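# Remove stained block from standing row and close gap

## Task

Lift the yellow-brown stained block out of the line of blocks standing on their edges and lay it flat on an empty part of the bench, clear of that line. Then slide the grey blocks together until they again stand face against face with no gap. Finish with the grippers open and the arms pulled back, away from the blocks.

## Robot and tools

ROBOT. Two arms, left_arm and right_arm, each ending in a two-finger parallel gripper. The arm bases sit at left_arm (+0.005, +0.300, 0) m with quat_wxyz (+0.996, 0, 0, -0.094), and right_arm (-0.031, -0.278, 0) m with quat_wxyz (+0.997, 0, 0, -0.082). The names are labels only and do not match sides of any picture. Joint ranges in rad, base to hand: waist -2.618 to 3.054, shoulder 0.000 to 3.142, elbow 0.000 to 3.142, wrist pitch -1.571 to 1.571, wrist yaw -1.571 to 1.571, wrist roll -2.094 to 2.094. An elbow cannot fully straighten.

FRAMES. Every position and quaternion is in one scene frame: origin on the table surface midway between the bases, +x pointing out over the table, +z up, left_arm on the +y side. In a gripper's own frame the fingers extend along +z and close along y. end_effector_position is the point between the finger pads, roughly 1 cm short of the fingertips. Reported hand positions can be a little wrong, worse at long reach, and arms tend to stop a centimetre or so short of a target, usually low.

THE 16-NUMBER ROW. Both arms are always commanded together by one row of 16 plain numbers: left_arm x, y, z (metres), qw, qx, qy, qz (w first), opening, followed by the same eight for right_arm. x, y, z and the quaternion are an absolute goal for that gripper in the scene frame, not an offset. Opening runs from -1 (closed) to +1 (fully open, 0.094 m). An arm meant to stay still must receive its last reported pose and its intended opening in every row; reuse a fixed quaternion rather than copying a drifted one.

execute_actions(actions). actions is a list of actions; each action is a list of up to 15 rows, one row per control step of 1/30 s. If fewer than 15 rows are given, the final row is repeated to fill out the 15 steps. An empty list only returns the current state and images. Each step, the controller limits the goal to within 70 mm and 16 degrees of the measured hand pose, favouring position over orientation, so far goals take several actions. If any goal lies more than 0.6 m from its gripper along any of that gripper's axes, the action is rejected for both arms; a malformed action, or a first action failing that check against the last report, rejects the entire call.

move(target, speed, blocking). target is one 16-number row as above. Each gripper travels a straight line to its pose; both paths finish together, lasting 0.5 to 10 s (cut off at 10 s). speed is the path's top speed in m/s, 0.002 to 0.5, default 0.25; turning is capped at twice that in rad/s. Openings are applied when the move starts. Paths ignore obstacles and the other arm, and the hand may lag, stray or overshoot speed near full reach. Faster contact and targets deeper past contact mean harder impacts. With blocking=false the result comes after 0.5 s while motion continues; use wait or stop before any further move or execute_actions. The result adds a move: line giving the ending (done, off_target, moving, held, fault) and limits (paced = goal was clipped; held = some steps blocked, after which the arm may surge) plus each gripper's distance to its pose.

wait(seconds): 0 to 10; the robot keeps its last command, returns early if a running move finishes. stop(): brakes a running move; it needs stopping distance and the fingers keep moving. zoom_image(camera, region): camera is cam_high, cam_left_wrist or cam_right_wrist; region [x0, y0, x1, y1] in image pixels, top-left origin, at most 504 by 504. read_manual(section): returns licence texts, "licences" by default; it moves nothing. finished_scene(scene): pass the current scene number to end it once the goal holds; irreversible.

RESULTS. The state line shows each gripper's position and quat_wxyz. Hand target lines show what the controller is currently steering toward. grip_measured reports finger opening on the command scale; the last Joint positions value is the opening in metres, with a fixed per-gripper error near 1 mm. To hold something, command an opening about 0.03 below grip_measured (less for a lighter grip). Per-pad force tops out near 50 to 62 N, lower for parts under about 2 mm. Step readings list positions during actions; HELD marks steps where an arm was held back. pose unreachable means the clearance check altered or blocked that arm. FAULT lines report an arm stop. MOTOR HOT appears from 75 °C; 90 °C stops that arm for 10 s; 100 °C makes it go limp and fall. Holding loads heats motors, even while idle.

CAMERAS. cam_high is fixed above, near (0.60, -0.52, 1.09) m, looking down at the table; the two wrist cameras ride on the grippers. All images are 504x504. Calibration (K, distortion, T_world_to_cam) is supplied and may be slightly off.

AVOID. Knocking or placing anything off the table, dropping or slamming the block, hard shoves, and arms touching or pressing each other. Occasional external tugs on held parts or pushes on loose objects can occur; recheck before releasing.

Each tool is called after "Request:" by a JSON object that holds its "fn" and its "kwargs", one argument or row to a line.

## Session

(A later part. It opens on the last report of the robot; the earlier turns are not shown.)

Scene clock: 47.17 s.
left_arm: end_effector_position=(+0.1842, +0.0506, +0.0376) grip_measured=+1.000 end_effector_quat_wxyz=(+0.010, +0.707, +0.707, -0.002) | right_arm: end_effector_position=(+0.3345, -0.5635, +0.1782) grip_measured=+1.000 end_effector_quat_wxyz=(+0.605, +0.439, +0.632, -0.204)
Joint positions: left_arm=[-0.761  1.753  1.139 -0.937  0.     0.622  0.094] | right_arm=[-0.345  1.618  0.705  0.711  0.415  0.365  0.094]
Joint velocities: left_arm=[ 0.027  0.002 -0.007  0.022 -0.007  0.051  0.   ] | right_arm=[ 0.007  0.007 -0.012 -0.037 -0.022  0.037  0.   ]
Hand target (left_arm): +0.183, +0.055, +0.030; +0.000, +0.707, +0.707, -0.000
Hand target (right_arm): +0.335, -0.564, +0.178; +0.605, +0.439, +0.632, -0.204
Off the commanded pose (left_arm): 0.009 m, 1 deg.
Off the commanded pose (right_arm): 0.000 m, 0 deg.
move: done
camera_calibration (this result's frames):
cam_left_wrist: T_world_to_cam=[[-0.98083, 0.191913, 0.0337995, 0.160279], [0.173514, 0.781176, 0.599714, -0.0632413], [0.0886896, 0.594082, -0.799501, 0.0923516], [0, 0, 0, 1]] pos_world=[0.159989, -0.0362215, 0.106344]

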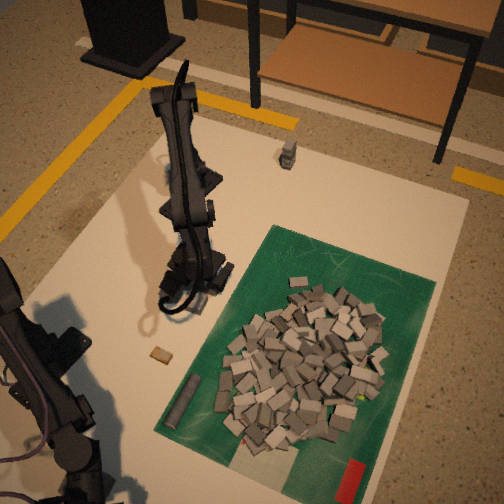

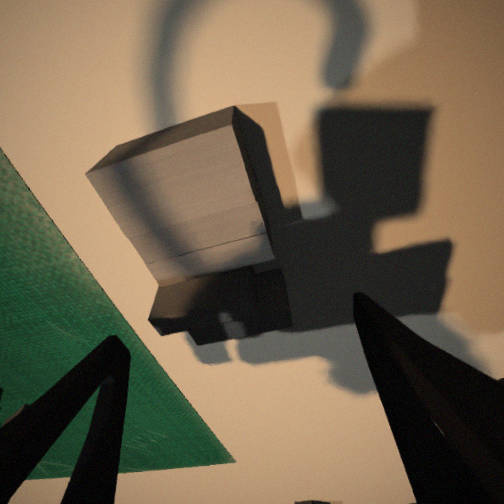

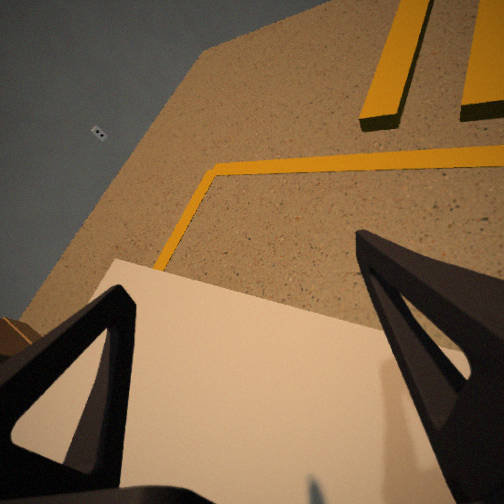

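Request:
{"fn": "move", "kwargs": {
  "target": [0.188,0.055,0.006,0,0.707,0.707,0,1,0.3345,-0.5635,0.1782,0.605,0.439,0.632,-0.204,1],
  "speed": 0.04
}}

Request:
{"fn": "move", "kwargs": {
  "target": [0.188,0.055,0.006,0,0.707,0.707,0,-0.2,0.3345,-0.5635,0.1782,0.605,0.439,0.632,-0.204,1],
  "speed": 0.04
}}

Request:
{"fn": "move", "kwargs": {
  "target": [0.188,0.055,0.06,0,0.707,0.707,0,1,0.3345,-0.5635,0.1782,0.605,0.439,0.632,-0.204,1],
  "speed": 0.03
}}

Request:
{"fn": "move", "kwargs": {
  "target": [0.186,0.022,0.07,0,0,1,0,1,0.3345,-0.5635,0.1782,0.605,0.439,0.632,-0.204,1],
  "speed": 0.3
}}

Request:
{"fn": "move", "kwargs": {
  "target": [0.184,0.026,0.032,0,0,1,0,1,0.3345,-0.5635,0.1782,0.605,0.439,0.632,-0.204,1],
  "speed": 0.05
}}

Scene clock: 48.93 s.
left_arm: end_effector_position=(+0.1892, +0.0494, +0.0146) grip_measured=+1.000 end_effector_quat_wxyz=(+0.011, +0.707, +0.707, -0.002) | right_arm: end_effector_position=(+0.3345, -0.5635, +0.1782) grip_measured=+1.000 end_effector_quat_wxyz=(+0.605, +0.439, +0.632, -0.204)
Joint positions: left_arm=[-0.751  1.801  1.098 -0.845  0.     0.632  0.094] | right_arm=[-0.345  1.618  0.705  0.711  0.415  0.365  0.094]
Joint velocities: left_arm=[-0.012  0.007  0.007  0.051 -0.022  0.051  0.   ] | right_arm=[ 0.017 -0.012 -0.017  0.022 -0.051  0.037  0.   ]
Hand target (left_arm): +0.188, +0.055, +0.006; -0.000, +0.707, +0.707, -0.000
Hand target (right_arm): +0.335, -0.564, +0.178; +0.605, +0.439, +0.632, -0.204
Off the commanded pose (left_arm): 0.010 m, 1 deg.
Off the commanded pose (right_arm): 0.000 m, 0 deg.
move: done
camera_calibration (this result's frames):
cam_left_wrist: T_world_to_cam=[[-0.980968, 0.191613, 0.0314167, 0.166207], [0.172034, 0.782648, 0.59822, -0.0491352], [0.0900386, 0.592239, -0.800716, 0.0740691], [0, 0, 0, 1]] pos_world=[0.164828, -0.0372586, 0.0834803]

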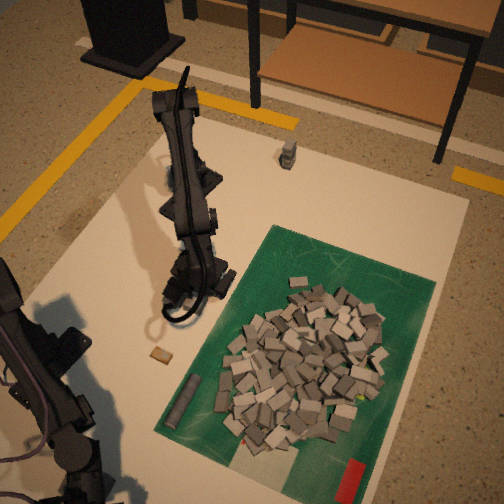

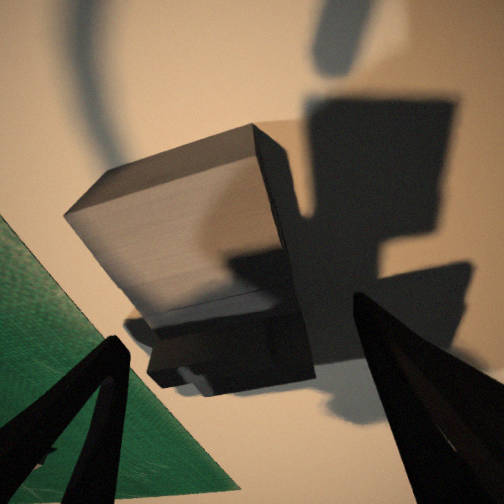

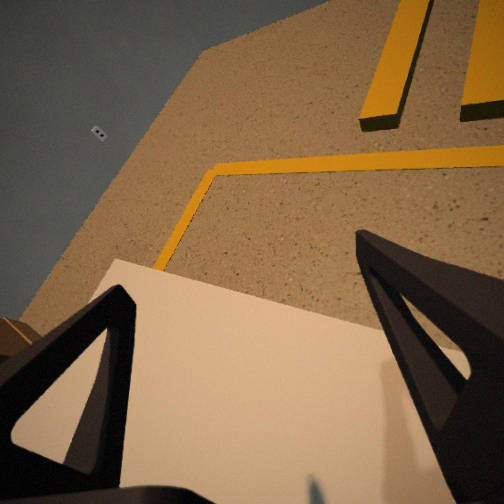

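Scene clock: 49.63 s.
left_arm: end_effector_position=(+0.1895, +0.0492, +0.0146) grip_measured=-0.092 end_effector_quat_wxyz=(+0.012, +0.707, +0.707, -0.002) | right_arm: end_effector_position=(+0.3345, -0.5635, +0.1782) grip_measured=+1.000 end_effector_quat_wxyz=(+0.605, +0.439, +0.632, -0.204)
Joint positions: left_arm=[-0.751  1.801  1.098 -0.843 -0.     0.633  0.043] | right_arm=[-0.345  1.618  0.705  0.711  0.415  0.365  0.094]
Joint velocities: left_arm=[-0.007  0.022 -0.007 -0.022  0.022  0.022  0.001] | right_arm=[ 0.012 -0.002  0.002 -0.007  0.037  0.007  0.   ]
Hand target (left_arm): +0.188, +0.055, +0.006; -0.000, +0.707, +0.707, +0.000
Hand target (right_arm): +0.335, -0.564, +0.178; +0.605, +0.439, +0.632, -0.204
Off the commanded pose (left_arm): 0.011 m, 1 deg.
Off the commanded pose (right_arm): 0.000 m, 0 deg.
move: off_target (left_arm)
camera_calibration (this result's frames):
cam_left_wrist: T_world_to_cam=[[-0.980945, 0.191993, 0.0297729, 0.166578], [0.171407, 0.783049, 0.597875, -0.048917], [0.0914742, 0.591585, -0.801037, 0.0739445], [0, 0, 0, 1]] pos_world=[0.165025, -0.037422, 0.0835189]

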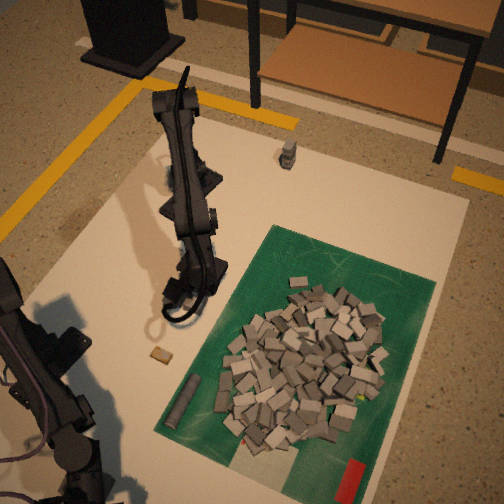

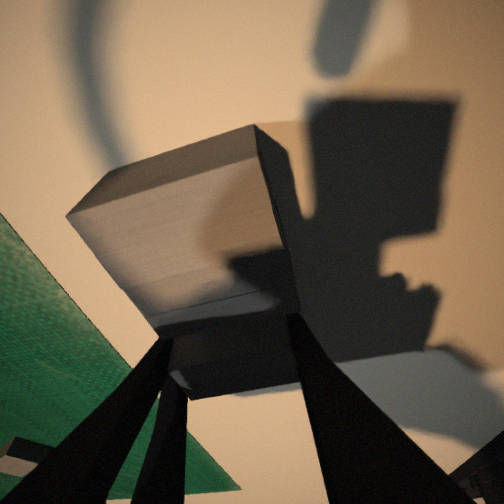

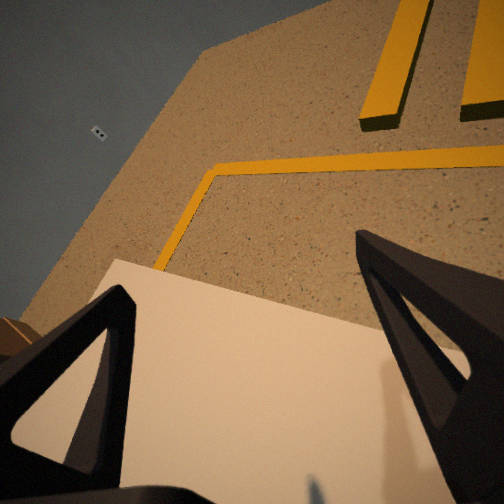

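Scene clock: 51.57 s.
left_arm: end_effector_position=(+0.1830, +0.0581, +0.0484) grip_measured=+1.000 end_effector_quat_wxyz=(-0.015, +0.707, +0.707, +0.002) | right_arm: end_effector_position=(+0.3345, -0.5635, +0.1782) grip_measured=+1.000 end_effector_quat_wxyz=(+0.605, +0.439, +0.632, -0.204)
Joint positions: left_arm=[-0.751  1.759  1.191 -1.032 -0.     0.633  0.094] | right_arm=[-0.345  1.618  0.705  0.711  0.415  0.365  0.094]
Joint velocities: left_arm=[-0.012  0.012 -0.002 -0.037 -0.066 -0.037  0.   ] | right_arm=[-0.017  0.007 -0.017 -0.007 -0.037  0.022  0.   ]
Hand target (left_arm): +0.188, +0.055, +0.060; +0.000, +0.707, +0.707, +0.000
Hand target (right_arm): +0.335, -0.564, +0.178; +0.605, +0.439, +0.632, -0.204
Off the commanded pose (left_arm): 0.013 m, 2 deg.
Off the commanded pose (right_arm): 0.000 m, 0 deg.
move: off_target (left_arm)
camera_calibration (this result's frames):
cam_left_wrist: T_world_to_cam=[[-0.979356, 0.189823, 0.0694874, 0.155346], [0.190986, 0.7563, 0.625727, -0.0783444], [0.0662243, 0.626081, -0.776941, 0.0977216], [0, 0, 0, 1]] pos_world=[0.16063, -0.0314181, 0.114152]

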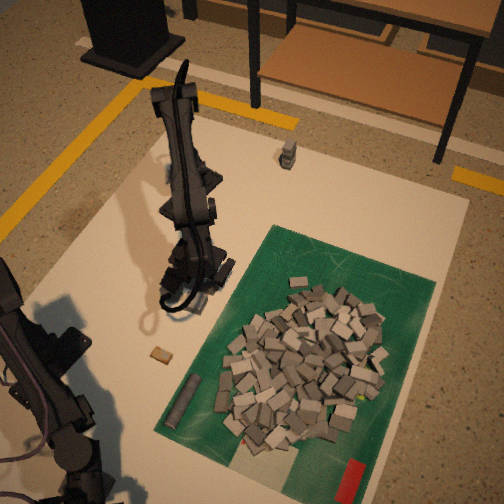

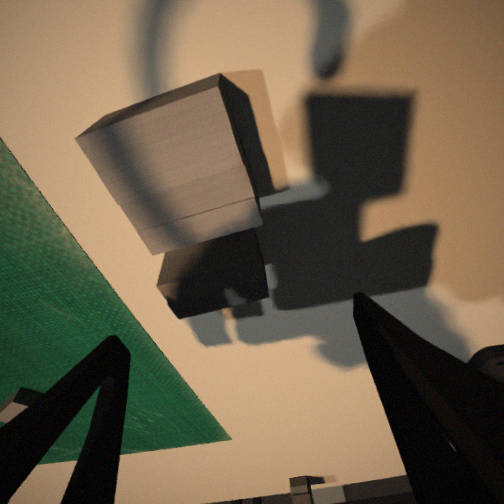

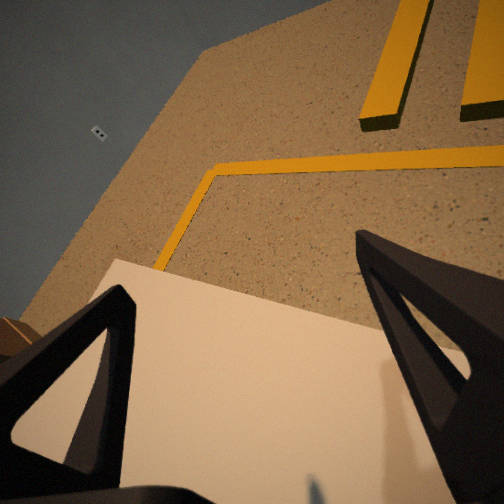

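Scene clock: 54.80 s.
left_arm: end_effector_position=(+0.1866, +0.0266, +0.0686) grip_measured=+1.000 end_effector_quat_wxyz=(+0.001, +0.001, +1.000, -0.001) | right_arm: end_effector_position=(+0.3345, -0.5635, +0.1782) grip_measured=+1.000 end_effector_quat_wxyz=(+0.605, +0.439, +0.632, -0.204)
Joint positions: left_arm=[-0.798  1.81   1.338 -1.096 -0.    -0.984  0.094] | right_arm=[-0.345  1.618  0.705  0.711  0.415  0.365  0.094]
Joint velocities: left_arm=[-0.002 -0.012  0.002  0.022 -0.007 -0.066  0.   ] | right_arm=[-0.012 -0.007 -0.017 -0.037  0.095  0.022  0.   ]
Hand target (left_arm): +0.187, +0.022, +0.070; -0.000, +0.000, +1.000, -0.000
Hand target (right_arm): +0.335, -0.564, +0.178; +0.605, +0.439, +0.632, -0.204
Off the commanded pose (left_arm): 0.005 m, 0 deg.
Off the commanded pose (right_arm): 0.000 m, 0 deg.
move: done
camera_calibration (this result's frames):
cam_left_wrist: T_world_to_cam=[[-0.193079, -0.979923, 0.0497131, 0.0492475], [-0.772036, 0.182997, 0.608664, 0.128292], [-0.605542, 0.07914, -0.791869, 0.27387], [0, 0, 0, 1]] pos_world=[0.274394, 0.00310775, 0.136335]

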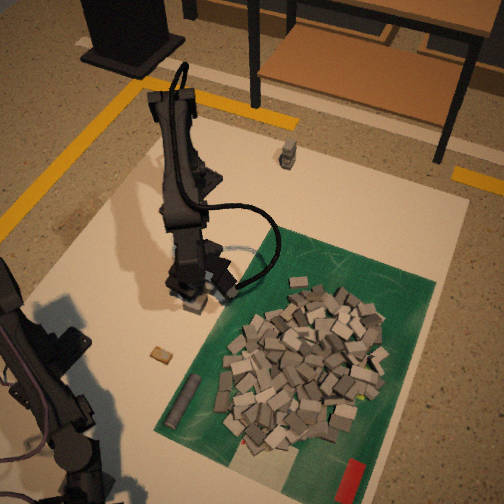

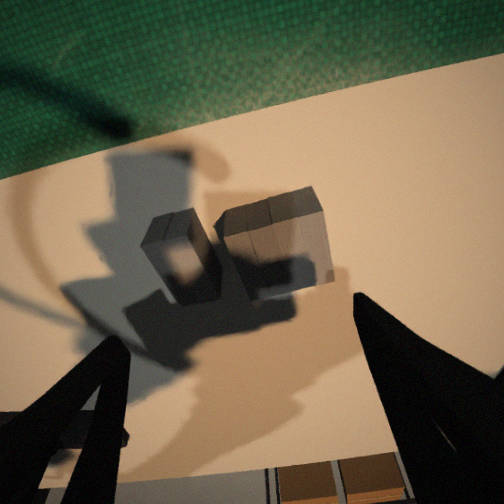

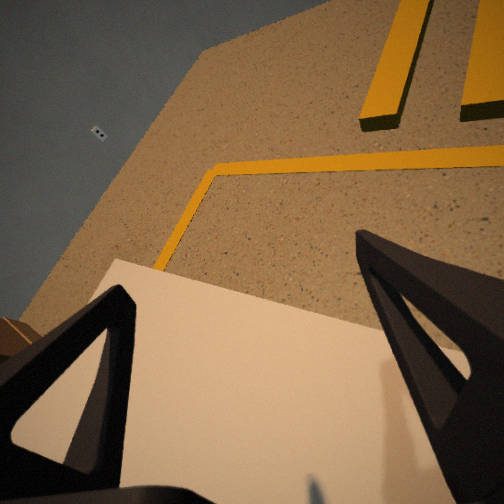

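Scene clock: 56.00 s.
left_arm: end_effector_position=(+0.1881, +0.0243, +0.0400) grip_measured=+1.000 end_effector_quat_wxyz=(+0.005, -0.001, +1.000, -0.008) | right_arm: end_effector_position=(+0.3345, -0.5635, +0.1782) grip_measured=+1.000 end_effector_quat_wxyz=(+0.605, +0.439, +0.632, -0.204)
Joint positions: left_arm=[-0.798  1.836  1.252 -0.968 -0.    -0.988  0.094] | right_arm=[-0.345  1.618  0.705  0.711  0.415  0.365  0.094]
Joint velocities: left_arm=[-0.002  0.002  0.007  0.037 -0.007  0.066  0.   ] | right_arm=[-0.017  0.002  0.002  0.051  0.037 -0.066  0.   ]
Hand target (left_arm): +0.184, +0.026, +0.032; +0.000, -0.000, +1.000, +0.000
Hand target (right_arm): +0.335, -0.564, +0.178; +0.605, +0.439, +0.632, -0.204
Off the commanded pose (left_arm): 0.009 m, 1 deg.
Off the commanded pose (right_arm): 0.000 m, 0 deg.
move: done
camera_calibration (this result's frames):
cam_left_wrist: T_world_to_cam=[[-0.189842, -0.979892, 0.0614199, 0.0476475], [-0.778187, 0.188318, 0.599134, 0.148687], [-0.598652, 0.0659444, -0.79829, 0.251602], [0, 0, 0, 1]] pos_world=[0.275374, 0.00209728, 0.108841]

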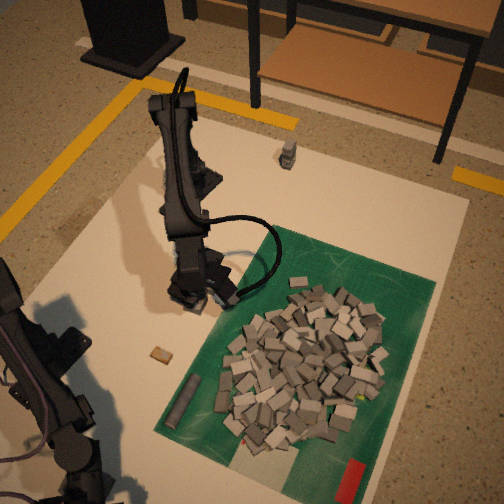

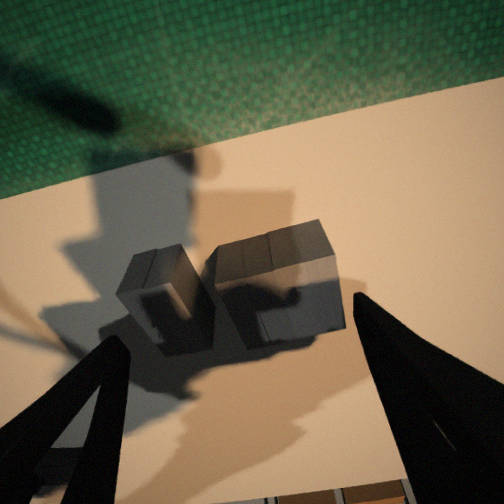

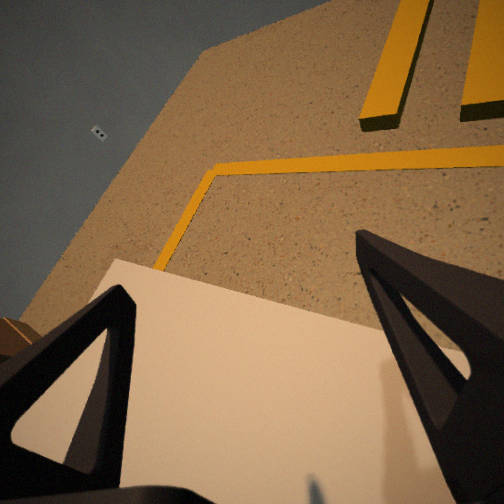

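Fits. Descend and squeeze.

Request:
{"fn": "move", "kwargs": {
  "target": [0.184,0.026,0.006,0,0,1,0,1,0.3345,-0.5635,0.1782,0.605,0.439,0.632,-0.204,1],
  "speed": 0.04
}}

Request:
{"fn": "move", "kwargs": {
  "target": [0.184,0.026,0.006,0,0,1,0,0.3,0.3345,-0.5635,0.1782,0.605,0.439,0.632,-0.204,1],
  "speed": 0.04
}}

Request:
{"fn": "move", "kwargs": {
  "target": [0.184,0.026,0.12,0,0,1,0,1,0.3345,-0.5635,0.1782,0.605,0.439,0.632,-0.204,1],
  "speed": 0.05
}}

Scene clock: 57.67 s.
left_arm: end_effector_position=(+0.1888, +0.0233, +0.0148) grip_measured=+1.000 end_effector_quat_wxyz=(+0.006, -0.001, +1.000, -0.009) | right_arm: end_effector_position=(+0.3345, -0.5635, +0.1782) grip_measured=+1.000 end_effector_quat_wxyz=(+0.605, +0.439, +0.632, -0.204)
Joint positions: left_arm=[-0.798  1.875  1.196 -0.87  -0.    -0.988  0.094] | right_arm=[-0.345  1.618  0.705  0.711  0.415  0.365  0.094]
Joint velocities: left_arm=[-0.032 -0.002 -0.012 -0.007  0.007 -0.139  0.   ] | right_arm=[-0.012 -0.002  0.012 -0.007  0.051  0.022  0.   ]
Hand target (left_arm): +0.184, +0.026, +0.006; -0.000, +0.000, +1.000, +0.000
Hand target (right_arm): +0.335, -0.564, +0.178; +0.605, +0.439, +0.632, -0.204
Off the commanded pose (left_arm): 0.010 m, 1 deg.
Off the commanded pose (right_arm): 0.000 m, 0 deg.
move: done
camera_calibration (this result's frames):
cam_left_wrist: T_world_to_cam=[[-0.18992, -0.979773, 0.063051, 0.0483176], [-0.778943, 0.189461, 0.59779, 0.164628], [-0.597644, 0.0644194, -0.799169, 0.231817], [0, 0, 0, 1]] pos_world=[0.275956, 0.00121629, 0.0838016]

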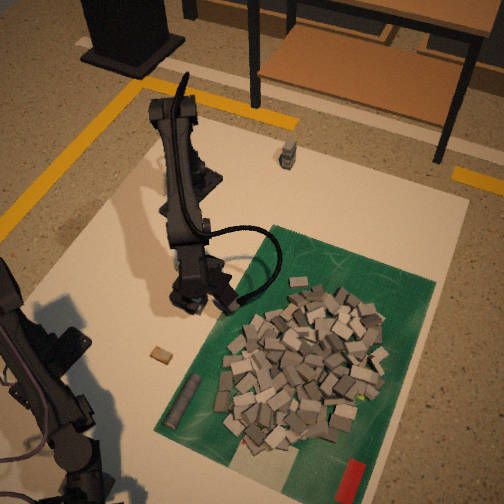

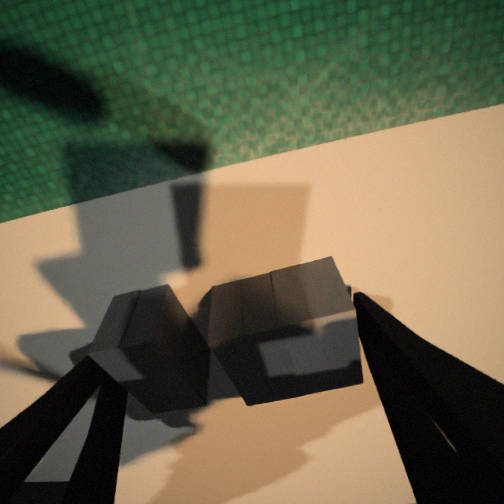

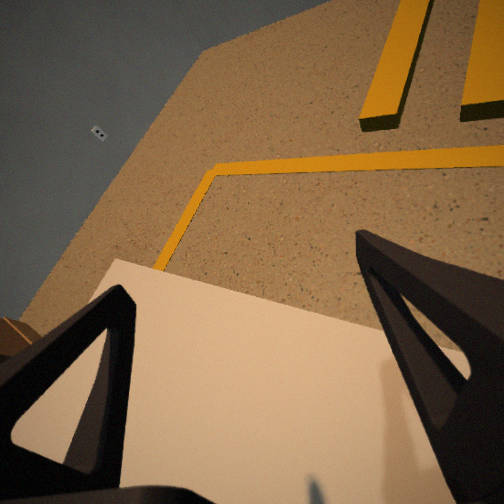

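Scene clock: 58.37 s.
left_arm: end_effector_position=(+0.1888, +0.0215, +0.0148) grip_measured=+0.431 end_effector_quat_wxyz=(+0.006, -0.001, +1.000, -0.013) | right_arm: end_effector_position=(+0.3345, -0.5635, +0.1782) grip_measured=+1.000 end_effector_quat_wxyz=(+0.605, +0.439, +0.632, -0.204)
Joint positions: left_arm=[-0.798  1.875  1.196 -0.864  0.005 -0.989  0.067] | right_arm=[-0.345  1.618  0.705  0.711  0.415  0.365  0.094]
Joint velocities: left_arm=[-0.012 -0.007 -0.007  0.037  0.037 -0.037 -0.   ] | right_arm=[ 0.002 -0.027  0.007 -0.022 -0.007 -0.007  0.   ]
Hand target (left_arm): +0.184, +0.026, +0.006; +0.000, -0.000, +1.000, +0.000
Hand target (right_arm): +0.335, -0.564, +0.178; +0.605, +0.439, +0.632, -0.204
Off the commanded pose (left_arm): 0.011 m, 2 deg.
Off the commanded pose (right_arm): 0.000 m, 0 deg.
move: off_target (left_arm)
camera_calibration (this result's frames):
cam_left_wrist: T_world_to_cam=[[-0.189227, -0.979353, 0.0711407, 0.0463092], [-0.778404, 0.193775, 0.597108, 0.164793], [-0.598565, 0.057613, -0.799, 0.232306], [0, 0, 0, 1]] pos_world=[0.276089, 0.0000364149, 0.0839188]

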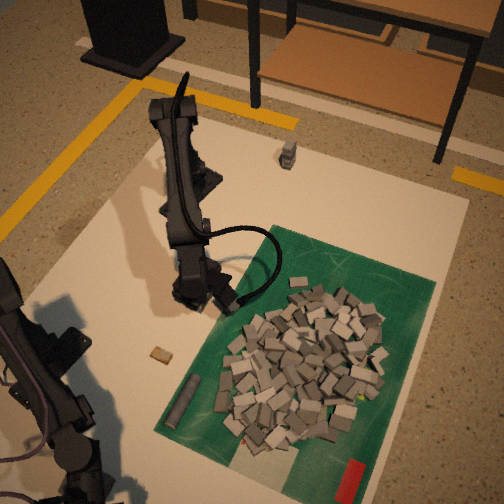

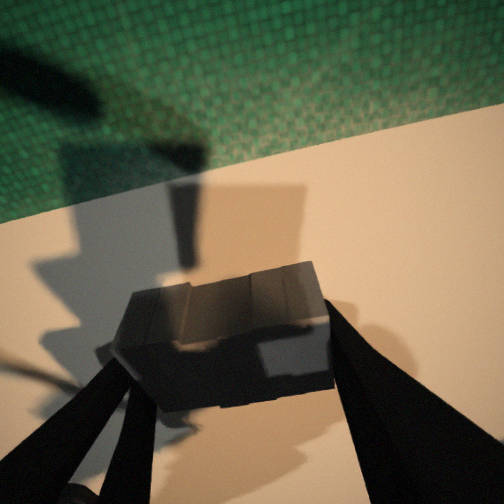

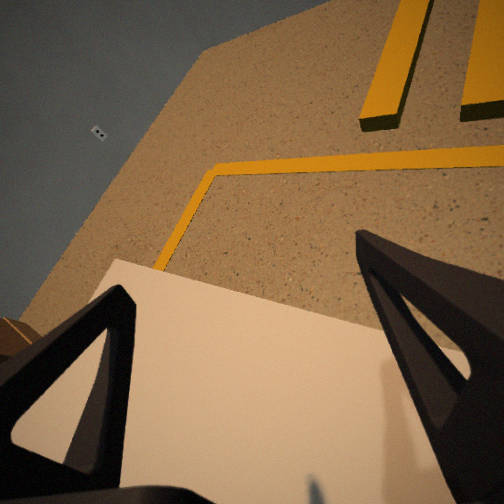

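Scene clock: 60.93 s.
left_arm: end_effector_position=(+0.1840, +0.0288, +0.1079) grip_measured=+1.000 end_effector_quat_wxyz=(-0.010, -0.001, +1.000, +0.011) | right_arm: end_effector_position=(+0.3345, -0.5635, +0.1782) grip_measured=+1.000 end_effector_quat_wxyz=(+0.605, +0.439, +0.632, -0.204)
Joint positions: left_arm=[-0.798  1.805  1.488 -1.283  0.005 -0.989  0.094] | right_arm=[-0.345  1.618  0.705  0.711  0.415  0.365  0.094]
Joint velocities: left_arm=[ 0.017 -0.002 -0.002 -0.037 -0.051  0.007  0.   ] | right_arm=[-0.017 -0.002 -0.007  0.022  0.037 -0.051  0.   ]
Hand target (left_arm): +0.184, +0.025, +0.119; -0.000, -0.000, +1.000, -0.000
Hand target (right_arm): +0.335, -0.564, +0.178; +0.605, +0.439, +0.632, -0.204
Off the commanded pose (left_arm): 0.012 m, 2 deg.
Off the commanded pose (right_arm): 0.000 m, 0 deg.
move: off_target (left_arm)
camera_calibration (this result's frames):
cam_left_wrist: T_world_to_cam=[[-0.18764, -0.981754, 0.0308175, 0.0500616], [-0.759302, 0.164883, 0.629503, 0.0978678], [-0.623098, 0.0947198, -0.776387, 0.304354], [0, 0, 0, 1]] pos_world=[0.273347, 0.00418313, 0.173146]

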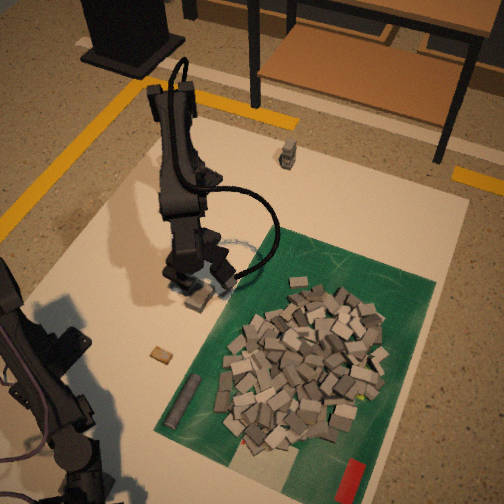

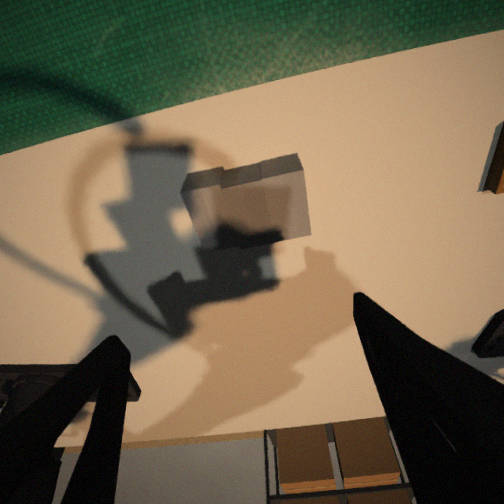

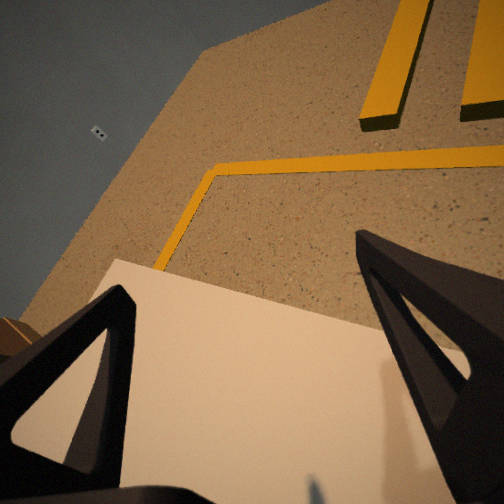

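Request:
{"fn": "finished_scene", "kwargs": {
  "scene": 1
}}

The scene is finished: the task was done.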